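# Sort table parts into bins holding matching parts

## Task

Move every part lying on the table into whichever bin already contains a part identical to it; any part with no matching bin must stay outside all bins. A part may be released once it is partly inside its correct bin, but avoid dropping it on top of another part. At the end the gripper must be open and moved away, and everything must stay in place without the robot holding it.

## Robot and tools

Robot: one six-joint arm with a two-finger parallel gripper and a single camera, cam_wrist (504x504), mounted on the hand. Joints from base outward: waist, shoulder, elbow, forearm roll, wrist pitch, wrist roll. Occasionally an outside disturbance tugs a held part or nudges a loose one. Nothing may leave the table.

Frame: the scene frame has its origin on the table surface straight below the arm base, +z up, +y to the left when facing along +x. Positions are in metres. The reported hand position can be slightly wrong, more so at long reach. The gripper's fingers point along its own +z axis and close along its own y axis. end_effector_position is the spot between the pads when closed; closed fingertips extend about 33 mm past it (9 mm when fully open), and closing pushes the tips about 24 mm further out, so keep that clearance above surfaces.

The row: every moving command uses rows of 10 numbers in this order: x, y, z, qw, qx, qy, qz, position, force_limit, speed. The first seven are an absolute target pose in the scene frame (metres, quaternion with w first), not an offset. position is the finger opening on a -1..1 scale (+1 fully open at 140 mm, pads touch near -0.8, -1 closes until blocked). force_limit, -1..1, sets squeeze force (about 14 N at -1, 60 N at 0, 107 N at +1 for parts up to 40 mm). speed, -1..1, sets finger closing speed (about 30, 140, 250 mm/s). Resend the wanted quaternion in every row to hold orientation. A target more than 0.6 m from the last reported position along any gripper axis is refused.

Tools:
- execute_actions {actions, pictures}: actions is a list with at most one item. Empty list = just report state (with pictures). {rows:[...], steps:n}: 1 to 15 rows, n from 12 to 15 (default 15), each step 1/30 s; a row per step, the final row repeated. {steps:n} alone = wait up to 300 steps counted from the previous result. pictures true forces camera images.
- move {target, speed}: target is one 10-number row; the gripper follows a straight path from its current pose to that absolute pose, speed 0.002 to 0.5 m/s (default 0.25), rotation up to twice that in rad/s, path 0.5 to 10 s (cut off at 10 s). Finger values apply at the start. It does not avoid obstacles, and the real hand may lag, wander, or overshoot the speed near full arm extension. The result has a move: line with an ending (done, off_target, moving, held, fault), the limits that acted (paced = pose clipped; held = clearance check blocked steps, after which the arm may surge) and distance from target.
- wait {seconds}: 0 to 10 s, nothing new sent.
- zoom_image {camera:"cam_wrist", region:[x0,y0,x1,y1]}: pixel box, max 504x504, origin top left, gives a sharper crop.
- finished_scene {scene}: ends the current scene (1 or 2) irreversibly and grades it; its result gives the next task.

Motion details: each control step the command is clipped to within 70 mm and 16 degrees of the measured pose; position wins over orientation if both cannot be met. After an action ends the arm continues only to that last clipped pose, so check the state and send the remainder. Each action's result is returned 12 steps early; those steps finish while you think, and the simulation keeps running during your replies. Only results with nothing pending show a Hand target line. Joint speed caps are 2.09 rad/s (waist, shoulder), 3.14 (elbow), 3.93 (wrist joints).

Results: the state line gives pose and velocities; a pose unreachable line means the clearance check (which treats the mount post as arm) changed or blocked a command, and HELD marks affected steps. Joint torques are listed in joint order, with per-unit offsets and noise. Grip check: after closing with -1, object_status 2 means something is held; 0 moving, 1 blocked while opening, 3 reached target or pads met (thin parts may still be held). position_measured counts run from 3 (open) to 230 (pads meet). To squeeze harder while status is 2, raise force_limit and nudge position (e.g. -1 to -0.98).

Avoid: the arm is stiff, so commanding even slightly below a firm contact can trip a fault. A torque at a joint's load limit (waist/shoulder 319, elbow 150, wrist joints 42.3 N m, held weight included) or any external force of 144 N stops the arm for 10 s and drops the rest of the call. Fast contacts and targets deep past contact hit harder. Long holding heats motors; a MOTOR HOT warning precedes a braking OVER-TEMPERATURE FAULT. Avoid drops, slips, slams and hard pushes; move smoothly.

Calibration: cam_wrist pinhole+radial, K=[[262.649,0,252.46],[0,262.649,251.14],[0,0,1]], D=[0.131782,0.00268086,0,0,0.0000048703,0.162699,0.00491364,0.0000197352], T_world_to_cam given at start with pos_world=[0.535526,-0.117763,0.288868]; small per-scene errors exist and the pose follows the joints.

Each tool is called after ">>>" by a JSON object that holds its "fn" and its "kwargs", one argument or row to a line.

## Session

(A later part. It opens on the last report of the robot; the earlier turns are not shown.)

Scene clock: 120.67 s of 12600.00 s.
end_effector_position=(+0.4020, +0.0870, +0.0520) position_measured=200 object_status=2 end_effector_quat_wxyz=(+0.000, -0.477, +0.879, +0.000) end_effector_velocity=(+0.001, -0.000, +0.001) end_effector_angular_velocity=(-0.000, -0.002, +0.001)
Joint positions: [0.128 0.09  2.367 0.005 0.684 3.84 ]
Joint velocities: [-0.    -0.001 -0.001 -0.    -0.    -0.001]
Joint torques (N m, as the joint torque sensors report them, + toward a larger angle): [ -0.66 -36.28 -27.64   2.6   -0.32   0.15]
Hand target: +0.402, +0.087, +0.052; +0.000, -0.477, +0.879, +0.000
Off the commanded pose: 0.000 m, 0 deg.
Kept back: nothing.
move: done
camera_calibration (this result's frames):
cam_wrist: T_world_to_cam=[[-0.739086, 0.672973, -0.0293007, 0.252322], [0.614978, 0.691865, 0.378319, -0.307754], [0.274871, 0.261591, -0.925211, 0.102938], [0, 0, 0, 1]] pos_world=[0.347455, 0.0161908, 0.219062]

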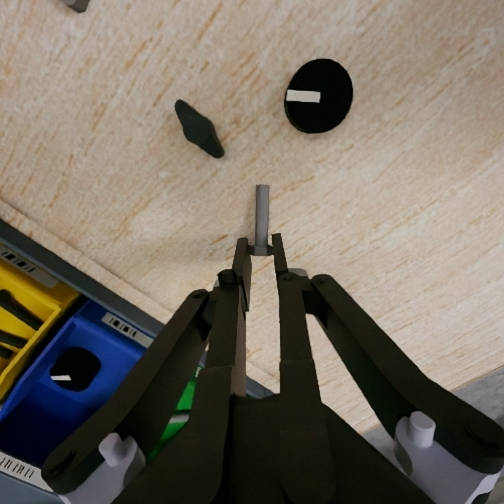

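>>> {"fn": "move", "kwargs": {
  "target": [0.402,0.087,0.052,0,0.4772,-0.8788,0,-0.98,-0.3,-0.5]
}}

>>> {"fn": "move", "kwargs": {
  "target": [0.402,0.087,0.2,0,0.4772,-0.8788,0,-0.98,-0.3,-0.5],
  "speed": 0.08
}}

>>> {"fn": "move", "kwargs": {
  "target": [0.53,0.17,0.22,0,0.7071,-0.7071,0,-0.98,-0.3,-0.5]
}}

Scene clock: 122.13 s of 12600.00 s.
end_effector_position=(+0.4020, +0.0870, +0.0520) position_measured=205 object_status=2 end_effector_quat_wxyz=(+0.000, -0.477, +0.879, -0.000) end_effector_velocity=(-0.001, -0.000, +0.000) end_effector_angular_velocity=(+0.001, +0.000, -0.001)
Joint positions: [0.128 0.09  2.367 0.005 0.684 3.84 ]
Joint velocities: [-0.001 -0.001  0.001  0.001  0.    -0.001]
Joint torques (N m, as the joint torque sensors report them, + toward a larger angle): [ -1.54 -37.56 -27.55   2.55  -0.36   0.2 ]
Hand target: +0.402, +0.087, +0.052; -0.000, -0.477, +0.879, +0.000
Off the commanded pose: 0.000 m, 0 deg.
Kept back: nothing.
move: done
camera_calibration (this result's frames):
cam_wrist: T_world_to_cam=[[-0.739076, 0.672984, -0.0293165, 0.252325], [0.614985, 0.691862, 0.378313, -0.307761], [0.274881, 0.261572, -0.925214, 0.102949], [0, 0, 0, 1]] pos_world=[0.347457, 0.016189, 0.219077]

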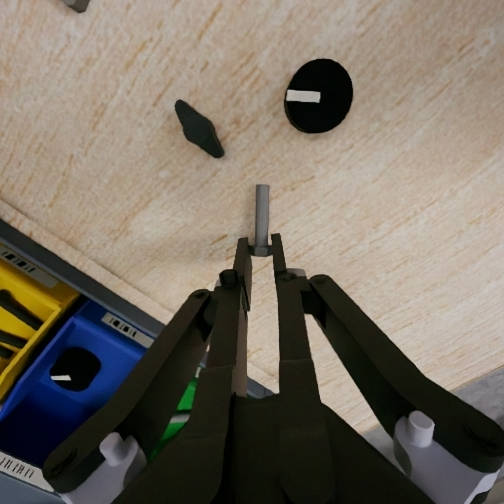

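Scene clock: 124.33 s of 12600.00 s.
end_effector_position=(+0.4019, +0.0870, +0.2001) position_measured=205 object_status=2 end_effector_quat_wxyz=(+0.000, -0.477, +0.879, +0.000) end_effector_velocity=(-0.001, -0.000, +0.000) end_effector_angular_velocity=(+0.001, +0.000, +0.001)
Joint positions: [ 0.127 -0.118  2.22   0.004  1.039  3.841]
Joint velocities: [-0.    -0.002  0.     0.001  0.001 -0.002]
Joint torques (N m, as the joint torque sensors report them, + toward a larger angle): [ -0.14 -27.09 -37.36   3.53  -0.42   0.27]
Hand target: +0.402, +0.087, +0.200; +0.000, -0.477, +0.879, +0.000
Off the commanded pose: 0.000 m, 0 deg.
Kept back: nothing.
move: done
camera_calibration (this result's frames):
cam_wrist: T_world_to_cam=[[-0.73921, 0.672843, -0.0291657, 0.256589], [0.614869, 0.691919, 0.378398, -0.363719], [0.274783, 0.261782, -0.925184, 0.239995], [0, 0, 0, 1]] pos_world=[0.347366, 0.0161931, 0.367153]

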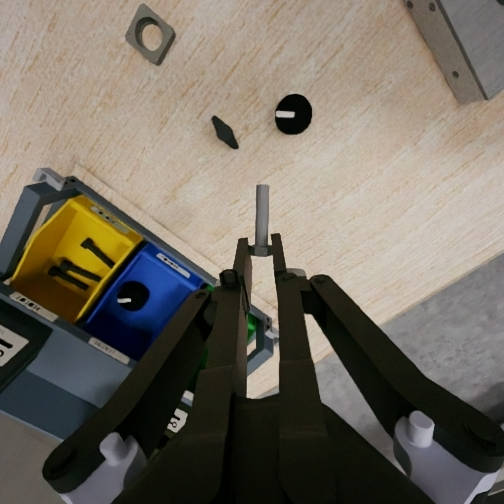

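Scene clock: 125.90 s of 12600.00 s.
end_effector_position=(+0.5298, +0.1702, +0.2200) position_measured=205 object_status=2 end_effector_quat_wxyz=(+0.000, +0.707, -0.707, -0.000) end_effector_velocity=(+0.001, +0.001, +0.000) end_effector_angular_velocity=(+0.002, -0.001, -0.000)
Joint positions: [0.248 0.1   1.963 0.003 1.077 3.386]
Joint velocities: [ 0.     0.001 -0.002  0.002 -0.    -0.001]
Joint torques (N m, as the joint torque sensors report them, + toward a larger angle): [ -0.74 -46.12 -39.17   3.54  -0.33   0.34]
Hand target: +0.530, +0.170, +0.220; -0.000, +0.707, -0.707, -0.000
Off the commanded pose: 0.000 m, 0 deg.
Kept back: nothing.
move: done
camera_calibration (this result's frames):
cam_wrist: T_world_to_cam=[[-0.986354, 0.162021, -0.0292573, 0.513663], [0.139105, 0.915163, 0.37832, -0.29337], [0.0880709, 0.369087, -0.925212, 0.282098], [0, 0, 0, 1]] pos_world=[0.522618, 0.0811384, 0.387016]

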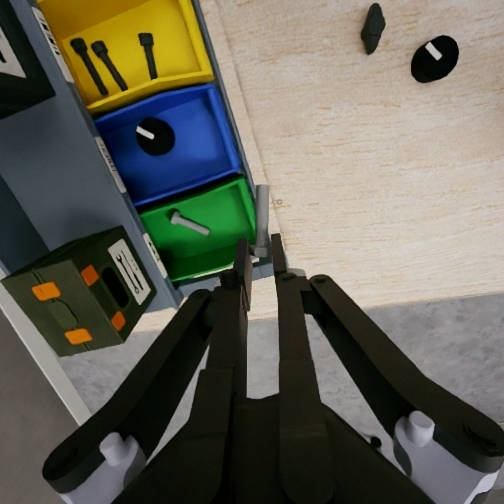

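>>> {"fn": "move", "kwargs": {
  "target": [0.58,0.205,0.2,0,0.7071,-0.7071,0,-0.98,-0.3,-0.5]
}}

>>> {"fn": "move", "kwargs": {
  "target": [0.58,0.205,0.13,0,0.7071,-0.7071,0,-0.98,-0.3,-0.5],
  "speed": 0.08
}}

Scene clock: 127.30 s of 12600.00 s.
end_effector_position=(+0.5799, +0.2052, +0.2000) position_measured=205 object_status=2 end_effector_quat_wxyz=(-0.000, +0.707, -0.707, -0.000) end_effector_velocity=(+0.001, +0.001, +0.001) end_effector_angular_velocity=(+0.002, -0.000, -0.002)
Joint positions: [0.283 0.205 1.878 0.004 1.057 3.421]
Joint velocities: [-0.     0.001 -0.002  0.002  0.     0.001]
Joint torques (N m, as the joint torque sensors report them, + toward a larger angle): [ -1.73 -57.84 -38.34   3.57  -0.36   0.23]
Hand target: +0.580, +0.205, +0.200; +0.000, +0.707, -0.707, -0.000
Off the commanded pose: 0.000 m, 0 deg.
Kept back: nothing.
move: done
camera_calibration (this result's frames):
cam_wrist: T_world_to_cam=[[-0.986339, 0.162119, -0.0292176, 0.556792], [0.13919, 0.915061, 0.378535, -0.324817], [0.0881036, 0.369297, -0.925126, 0.246255], [0, 0, 0, 1]] pos_world=[0.572701, 0.116019, 0.367039]

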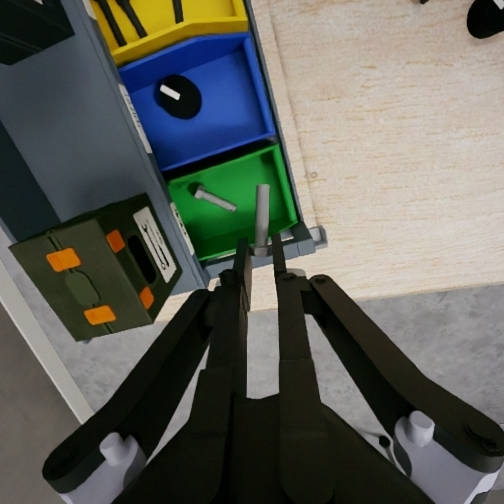

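Scene clock: 128.50 s of 12600.00 s.
end_effector_position=(+0.5801, +0.2050, +0.1300) position_measured=205 object_status=2 end_effector_quat_wxyz=(+0.000, +0.707, -0.707, +0.000) end_effector_velocity=(-0.000, +0.001, +0.000) end_effector_angular_velocity=(+0.000, -0.000, +0.002)
Joint positions: [0.283 0.271 1.942 0.003 0.928 3.421]
Joint velocities: [ 0.002 -0.     0.     0.    -0.    -0.001]
Joint torques (N m, as the joint torque sensors report them, + toward a larger angle): [ -0.13 -60.36 -34.85   3.17  -0.72   0.19]
Hand target: +0.580, +0.205, +0.130; +0.000, +0.707, -0.707, +0.000
Off the commanded pose: 0.000 m, 0 deg.
Kept back: nothing.
move: done
camera_calibration (this result's frames):
cam_wrist: T_world_to_cam=[[-0.986349, 0.162027, -0.029381, 0.554983], [0.139071, 0.915196, 0.378254, -0.298123], [0.0881765, 0.369004, -0.925236, 0.181595], [0, 0, 0, 1]] pos_world=[0.572854, 0.11591, 0.29709]

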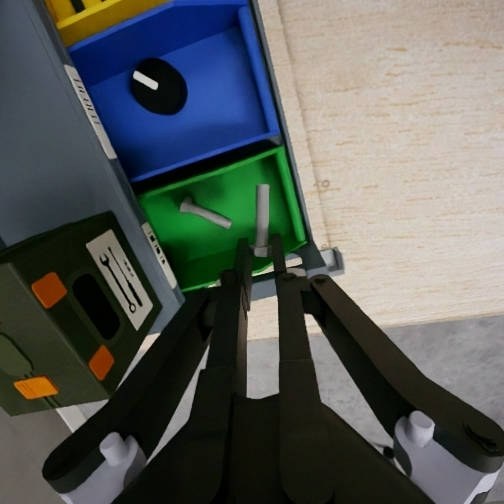

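>>> {"fn": "move", "kwargs": {
  "target": [0.58,0.185,0.13,0,0.7071,-0.7071,0,-0.98,-0.3,-0.5],
  "speed": 0.08
}}

>>> {"fn": "move", "kwargs": {
  "target": [0.58,0.185,0.13,0,0.7071,-0.7071,0,-0.4,-0.5,0]
}}

>>> {"fn": "move", "kwargs": {
  "target": [0.58,0.185,0.22,0,0.7071,-0.7071,0,0.2,-0.5,0]
}}

Scene clock: 129.70 s of 12600.00 s.
end_effector_position=(+0.5800, +0.1850, +0.1300) position_measured=205 object_status=2 end_effector_quat_wxyz=(+0.000, +0.707, -0.707, +0.000) end_effector_velocity=(-0.001, -0.001, -0.001) end_effector_angular_velocity=(+0.001, +0.003, -0.000)
Joint positions: [0.252 0.262 1.954 0.003 0.925 3.39 ]
Joint velocities: [-0.002  0.     0.002  0.002 -0.    -0.003]
Joint torques (N m, as the joint torque sensors report them, + toward a larger angle): [ -0.64 -59.75 -34.56   3.19  -0.35   0.13]
Hand target: +0.580, +0.185, +0.130; -0.000, +0.707, -0.707, +0.000
Off the commanded pose: 0.000 m, 0 deg.
Kept back: nothing.
move: done
camera_calibration (this result's frames):
cam_wrist: T_world_to_cam=[[-0.986372, 0.161887, -0.0293841, 0.55826], [0.138945, 0.915235, 0.378204, -0.279743], [0.0881198, 0.368967, -0.925256, 0.188993], [0, 0, 0, 1]] pos_world=[0.572866, 0.0959236, 0.297071]

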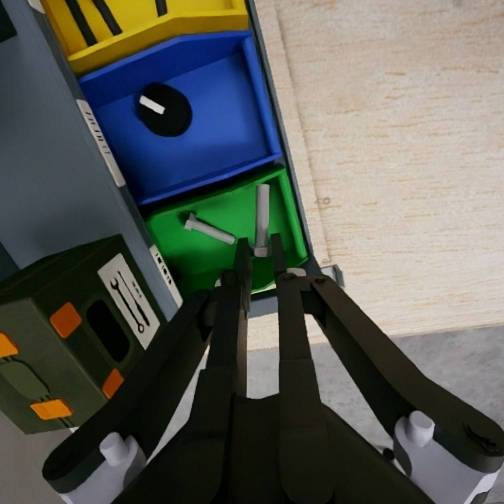

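Scene clock: 130.40 s of 12600.00 s.
end_effector_position=(+0.5800, +0.1850, +0.1300) position_measured=179 object_status=3 end_effector_quat_wxyz=(+0.000, +0.707, -0.707, +0.000) end_effector_velocity=(+0.000, +0.000, +0.001) end_effector_angular_velocity=(+0.001, -0.002, +0.001)
Joint positions: [0.252 0.262 1.954 0.004 0.925 3.389]
Joint velocities: [ 0.    -0.001 -0.     0.    -0.    -0.001]
Joint torques (N m, as the joint torque sensors report them, + toward a larger angle): [ -0.47 -59.19 -34.31   3.2   -0.28   0.15]
Hand target: +0.580, +0.185, +0.130; +0.000, +0.707, -0.707, +0.000
Off the commanded pose: 0.000 m, 0 deg.
Kept back: nothing.
move: done
camera_calibration (this result's frames):
cam_wrist: T_world_to_cam=[[-0.986365, 0.161939, -0.0293258, 0.558189], [0.139007, 0.915191, 0.378289, -0.279779], [0.0880984, 0.369054, -0.925223, 0.188987], [0, 0, 0, 1]] pos_world=[0.57282, 0.0959124, 0.297062]

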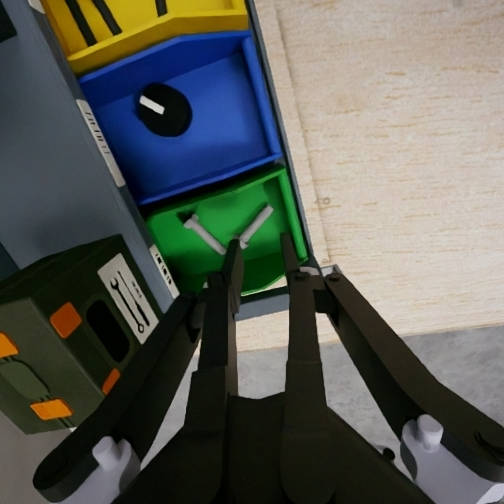

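Scene clock: 131.23 s of 12600.00 s.
end_effector_position=(+0.5799, +0.1850, +0.2200) position_measured=104 object_status=3 end_effector_quat_wxyz=(-0.000, +0.707, -0.707, -0.000) end_effector_velocity=(-0.000, +0.000, -0.000) end_effector_angular_velocity=(-0.000, +0.001, -0.000)
Joint positions: [0.251 0.18  1.869 0.003 1.091 3.39 ]
Joint velocities: [ 0.     0.001 -0.     0.     0.001  0.   ]
Joint torques (N m, as the joint torque sensors report them, + toward a larger angle): [ -1.5  -55.16 -38.17   3.78  -0.24   0.16]
Hand target: +0.580, +0.185, +0.220; -0.000, +0.707, -0.707, -0.000
Off the commanded pose: 0.000 m, 0 deg.
Kept back: nothing.
move: done
camera_calibration (this result's frames):
cam_wrist: T_world_to_cam=[[-0.986384, 0.161841, -0.0292355, 0.56077], [0.13894, 0.915163, 0.378382, -0.313808], [0.0879929, 0.369168, -0.925188, 0.272291], [0, 0, 0, 1]] pos_world=[0.572775, 0.095909, 0.387054]

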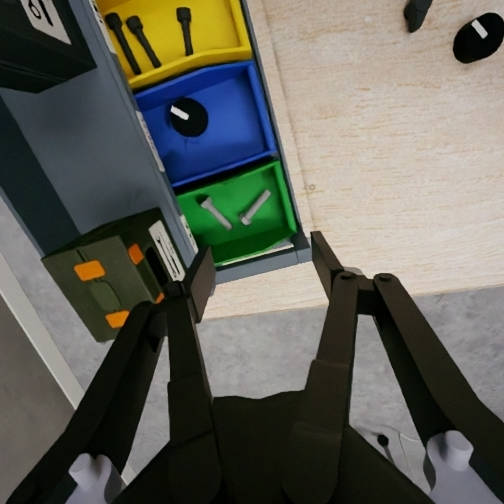

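>>> {"fn": "move", "kwargs": {
  "target": [0.309,0.014,0.10,0,0.7071,-0.7071,0,0.2,0,0]
}}

Scene clock: 133.47 s of 12600.00 s.
end_effector_position=(+0.3095, +0.0133, +0.1000) position_measured=104 object_status=3 end_effector_quat_wxyz=(+0.000, +0.707, -0.707, +0.000) end_effector_velocity=(-0.001, -0.000, -0.001) end_effector_angular_velocity=(+0.002, +0.001, -0.003)
Joint positions: [-0.07  -0.167  2.484  0.004  0.825  3.067]
Joint velocities: [-0.003  0.001  0.001  0.002 -0.001 -0.002]
Joint torques (N m, as the joint torque sensors report them, + toward a larger angle): [ -0.1  -15.18 -31.92   3.04  -0.28   0.65]
Hand target: +0.309, +0.013, +0.100; +0.000, +0.707, -0.707, +0.000
Off the commanded pose: 0.001 m, 0 deg.
Kept back: nothing.
move: done
camera_calibration (this result's frames):
cam_wrist: T_world_to_cam=[[-0.986332, 0.162086, -0.0296093, 0.318273], [0.139075, 0.915339, 0.377905, -0.0737302], [0.0883558, 0.368622, -0.925371, 0.248387], [0, 0, 0, 1]] pos_world=[0.302231, -0.0756607, 0.267137]

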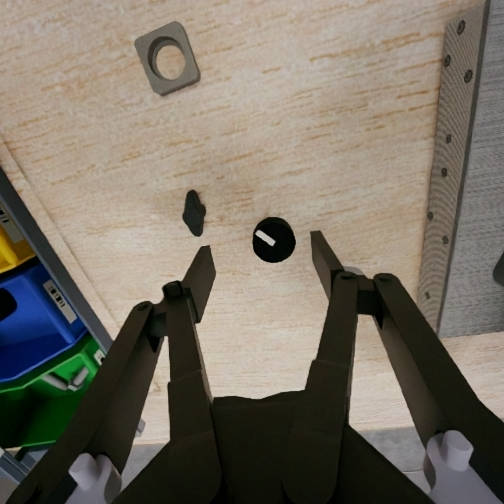

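>>> {"fn": "move", "kwargs": {
  "target": [0.299,0.016,0.045,0,0.7071,-0.7071,0,0.2,0,0],
  "speed": 0.05
}}

>>> {"fn": "move", "kwargs": {
  "target": [0.299,0.016,0.045,0,0.7071,-0.7071,0,-1,-0.3,0]
}}

Scene clock: 135.33 s of 12600.00 s.
end_effector_position=(+0.2991, +0.0160, +0.0450) position_measured=104 object_status=3 end_effector_quat_wxyz=(+0.000, +0.707, -0.707, +0.000) end_effector_velocity=(-0.001, +0.001, -0.000) end_effector_angular_velocity=(+0.001, -0.001, +0.000)
Joint positions: [-0.064 -0.074  2.555  0.005  0.661  3.072]
Joint velocities: [ 0.001 -0.001  0.001  0.001 -0.001 -0.001]
Joint torques (N m, as the joint torque sensors report them, + toward a larger angle): [ -0.55 -17.81 -27.36   2.47  -0.59   0.16]
Hand target: +0.299, +0.016, +0.045; +0.000, +0.707, -0.707, +0.000
Off the commanded pose: 0.000 m, 0 deg.
Kept back: nothing.
move: done
camera_calibration (this result's frames):
cam_wrist: T_world_to_cam=[[-0.986346, 0.162053, -0.0293444, 0.305944], [0.139111, 0.915198, 0.378234, -0.0538827], [0.0881497, 0.368987, -0.925245, 0.197444], [0, 0, 0, 1]] pos_world=[0.291858, -0.0731202, 0.212042]

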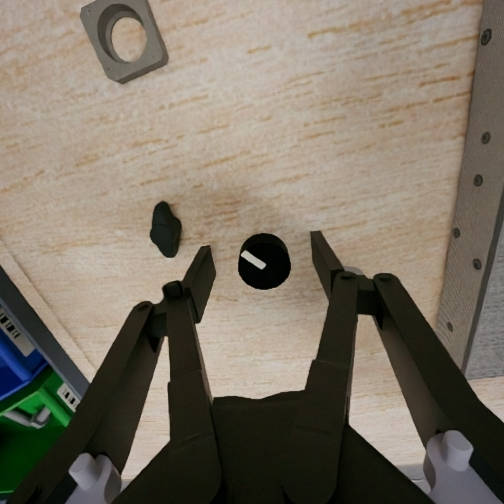

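Scene clock: 136.03 s of 12600.00 s.
end_effector_position=(+0.2990, +0.0160, +0.0450) position_measured=168 object_status=2 end_effector_quat_wxyz=(+0.000, +0.707, -0.707, -0.000) end_effector_velocity=(-0.001, -0.000, -0.000) end_effector_angular_velocity=(-0.001, +0.003, +0.002)
Joint positions: [-0.064 -0.074  2.555  0.005  0.661  3.072]
Joint velocities: [-0.     0.001  0.    -0.002  0.002 -0.001]
Joint torques (N m, as the joint torque sensors report them, + toward a larger angle): [ -0.67 -11.74 -18.98   2.94  -1.67   0.37]
Hand target: +0.299, +0.016, +0.045; +0.000, +0.707, -0.707, +0.000
Off the commanded pose: 0.000 m, 0 deg.
Kept back: nothing.
move: done
camera_calibration (this result's frames):
cam_wrist: T_world_to_cam=[[-0.986345, 0.162064, -0.0293085, 0.305903], [0.139128, 0.915166, 0.378304, -0.0539325], [0.0881317, 0.369061, -0.925217, 0.197456], [0, 0, 0, 1]] pos_world=[0.291827, -0.0730921, 0.212058]

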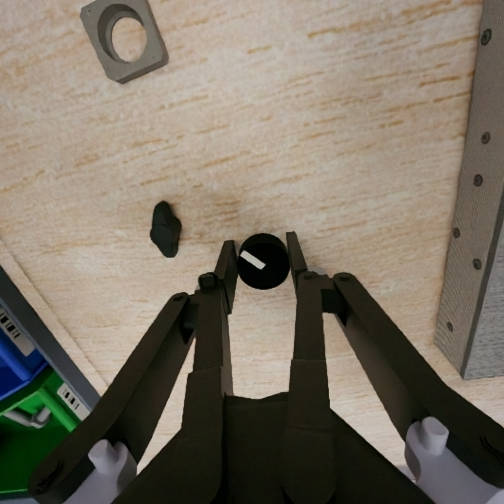

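>>> {"fn": "move", "kwargs": {
  "target": [0.299,0.016,0.2,0,0.7071,-0.7071,0,-1,-0.3,0],
  "speed": 0.1
}}

>>> {"fn": "move", "kwargs": {
  "target": [0.616,0.06,0.2,0,0.7071,-0.7071,0,-1,-0.3,0]
}}

Scene clock: 138.27 s of 12600.00 s.
end_effector_position=(+0.2989, +0.0161, +0.2001) position_measured=168 object_status=2 end_effector_quat_wxyz=(-0.000, +0.707, -0.707, -0.000) end_effector_velocity=(-0.001, +0.000, +0.001) end_effector_angular_velocity=(+0.001, -0.000, +0.001)
Joint positions: [-0.066 -0.33   2.373  0.004  1.098  3.073]
Joint velocities: [ 0.    -0.002  0.     0.001  0.002 -0.001]
Joint torques (N m, as the joint torque sensors report them, + toward a larger angle): [ -1.49  -4.85 -39.05   3.59  -0.13   0.06]
Hand target: +0.299, +0.016, +0.200; -0.000, +0.707, -0.707, -0.000
Off the commanded pose: 0.000 m, 0 deg.
Kept back: nothing.
move: done
camera_calibration (this result's frames):
cam_wrist: T_world_to_cam=[[-0.986384, 0.161834, -0.0292621, 0.310284], [0.138913, 0.915119, 0.378498, -0.112643], [0.088032, 0.369279, -0.92514, 0.340976], [0, 0, 0, 1]] pos_world=[0.29169, -0.0730481, 0.367165]

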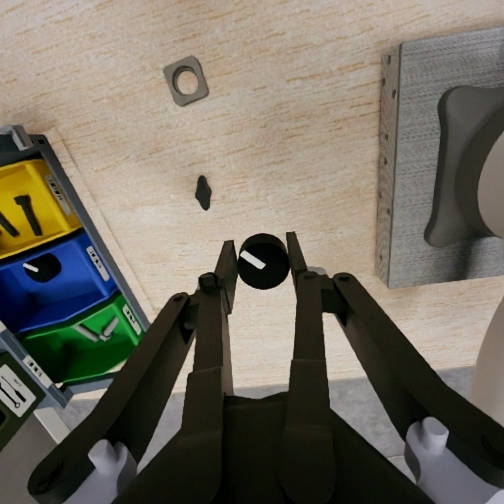

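Scene clock: 140.00 s of 12600.00 s.
end_effector_position=(+0.6159, +0.0605, +0.1999) position_measured=168 object_status=2 end_effector_quat_wxyz=(-0.000, +0.707, -0.707, -0.000) end_effector_velocity=(+0.000, -0.000, -0.000) end_effector_angular_velocity=(-0.000, +0.001, +0.000)
Joint positions: [0.041 0.212 1.871 0.004 1.058 3.18 ]
Joint velocities: [-0.     0.001 -0.    -0.001  0.    -0.   ]
Joint torques (N m, as the joint torque sensors report them, + toward a larger angle): [ -0.7  -57.86 -38.57   3.6   -0.25   0.17]
Hand target: +0.616, +0.061, +0.200; -0.000, +0.707, -0.707, -0.000
Off the commanded pose: 0.001 m, 0 deg.
Kept back: nothing.
move: done
camera_calibration (this result's frames):
cam_wrist: T_world_to_cam=[[-0.986359, 0.161984, -0.0292757, 0.615774], [0.139059, 0.915146, 0.378378, -0.197346], [0.0880828, 0.369145, -0.925188, 0.296408], [0, 0, 0, 1]] pos_world=[0.608708, -0.0285632, 0.366932]

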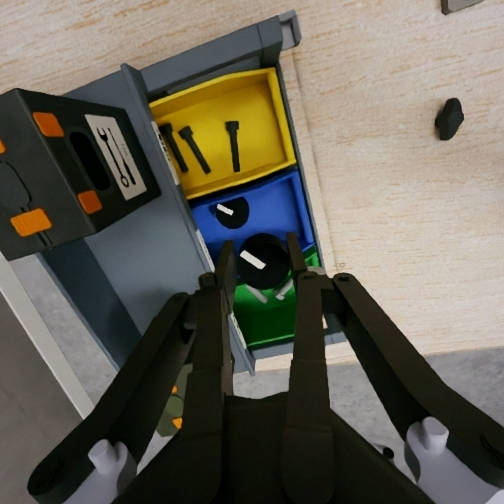

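>>> {"fn": "move", "kwargs": {
  "target": [0.606,0.05,0.15,0,0.7071,-0.7071,0,-1,-0.3,0],
  "speed": 0.08
}}

>>> {"fn": "move", "kwargs": {
  "target": [0.606,0.05,0.15,0,0.7071,-0.7071,0,0.2,-0.3,0]
}}

>>> {"fn": "move", "kwargs": {
  "target": [0.5,0.0,0.35,0,0.7071,-0.7071,0,1,0,0]
}}

Scene clock: 141.53 s of 12600.00 s.
end_effector_position=(+0.6061, +0.0500, +0.1500) position_measured=168 object_status=2 end_effector_quat_wxyz=(+0.000, +0.707, -0.707, +0.000) end_effector_velocity=(+0.000, +0.001, +0.000) end_effector_angular_velocity=(-0.001, -0.003, +0.003)
Joint positions: [0.025 0.241 1.938 0.004 0.962 3.163]
Joint velocities: [ 0.001 -0.001  0.002 -0.001 -0.003 -0.001]
Joint torques (N m, as the joint torque sensors report them, + toward a larger angle): [ -2.3  -59.39 -35.97   3.39  -0.31   0.04]
Hand target: +0.606, +0.050, +0.150; +0.000, +0.707, -0.707, +0.000
Off the commanded pose: 0.000 m, 0 deg.
Kept back: nothing.
move: done
camera_calibration (this result's frames):
cam_wrist: T_world_to_cam=[[-0.986358, 0.161975, -0.0293771, 0.606359], [0.13903, 0.915224, 0.378201, -0.16739], [0.0881456, 0.368957, -0.925257, 0.25505], [0, 0, 0, 1]] pos_world=[0.598877, -0.0391182, 0.317107]

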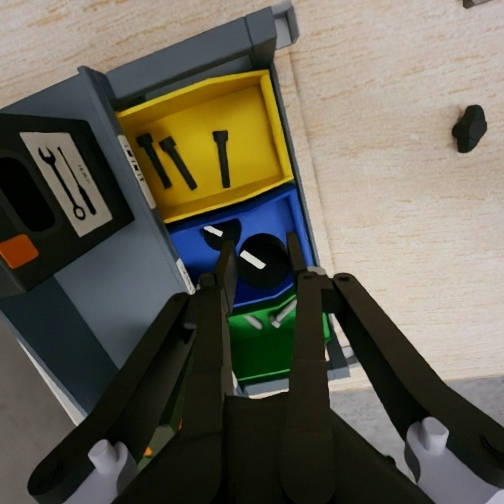

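Scene clock: 142.23 s of 12600.00 s.
end_effector_position=(+0.6060, +0.0499, +0.1500) position_measured=104 object_status=3 end_effector_quat_wxyz=(+0.000, +0.707, -0.707, +0.000) end_effector_velocity=(+0.000, +0.001, +0.000) end_effector_angular_velocity=(-0.000, +0.000, +0.002)
Joint positions: [0.025 0.241 1.938 0.004 0.962 3.163]
Joint velocities: [ 0.001  0.001 -0.001 -0.     0.001 -0.001]
Joint torques (N m, as the joint torque sensors report them, + toward a larger angle): [ -1.28 -57.64 -35.57   3.42  -0.29   0.12]
Hand target: +0.606, +0.050, +0.150; +0.000, +0.707, -0.707, +0.000
Off the commanded pose: 0.000 m, 0 deg.
Kept back: nothing.
move: done
camera_calibration (this result's frames):
cam_wrist: T_world_to_cam=[[-0.986373, 0.1619, -0.0292712, 0.606284], [0.139001, 0.915235, 0.378186, -0.16733], [0.0880183, 0.368963, -0.925267, 0.255072], [0, 0, 0, 1]] pos_world=[0.59883, -0.0391236, 0.317038]

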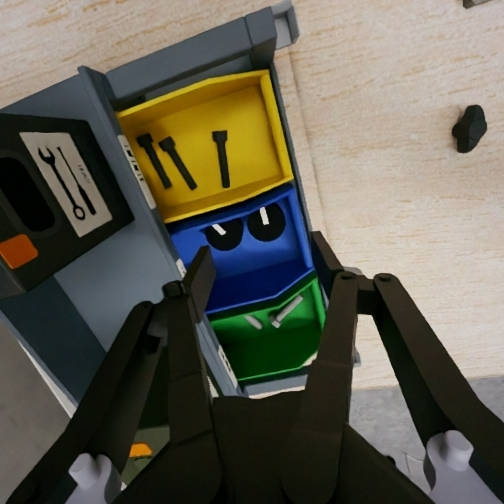

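Scene clock: 143.60 s of 12600.00 s.
end_effector_position=(+0.5000, -0.0003, +0.3501) position_measured=3 object_status=3 end_effector_quat_wxyz=(+0.000, +0.707, -0.707, +0.000) end_effector_velocity=(+0.000, +0.001, +0.002) end_effector_angular_velocity=(+0.003, -0.003, +0.001)
Joint positions: [-0.072 -0.071  1.887  0.003  1.324  3.067]
Joint velocities: [ 0.    -0.002 -0.002  0.003  0.001 -0.001]
Joint torques (N m, as the joint torque sensors report them, + toward a larger angle): [ -1.38 -34.39 -42.24   3.91  -0.37   0.07]
Hand target: +0.500, -0.000, +0.350; -0.000, +0.707, -0.707, +0.000
Off the commanded pose: 0.000 m, 0 deg.
Kept back: nothing.
move: done
camera_calibration (this result's frames):
cam_wrist: T_world_to_cam=[[-0.986413, 0.16164, -0.0293421, 0.515747], [0.138743, 0.915314, 0.378088, -0.182157], [0.0879714, 0.36888, -0.925305, 0.46812], [0, 0, 0, 1]] pos_world=[0.492832, -0.0893144, 0.517158]

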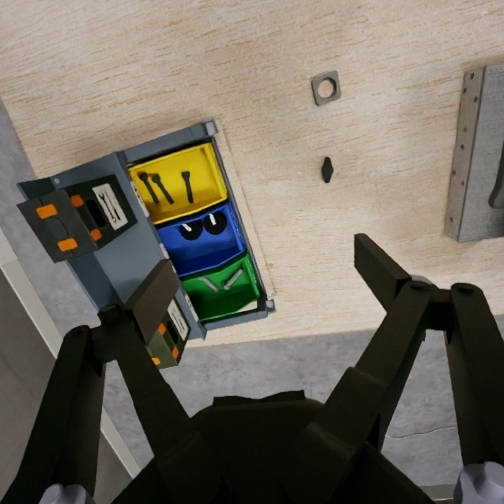

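>>> {"fn": "finished_scene", "kwargs": {
  "scene": 1
}}

The scene is finished: the task was done.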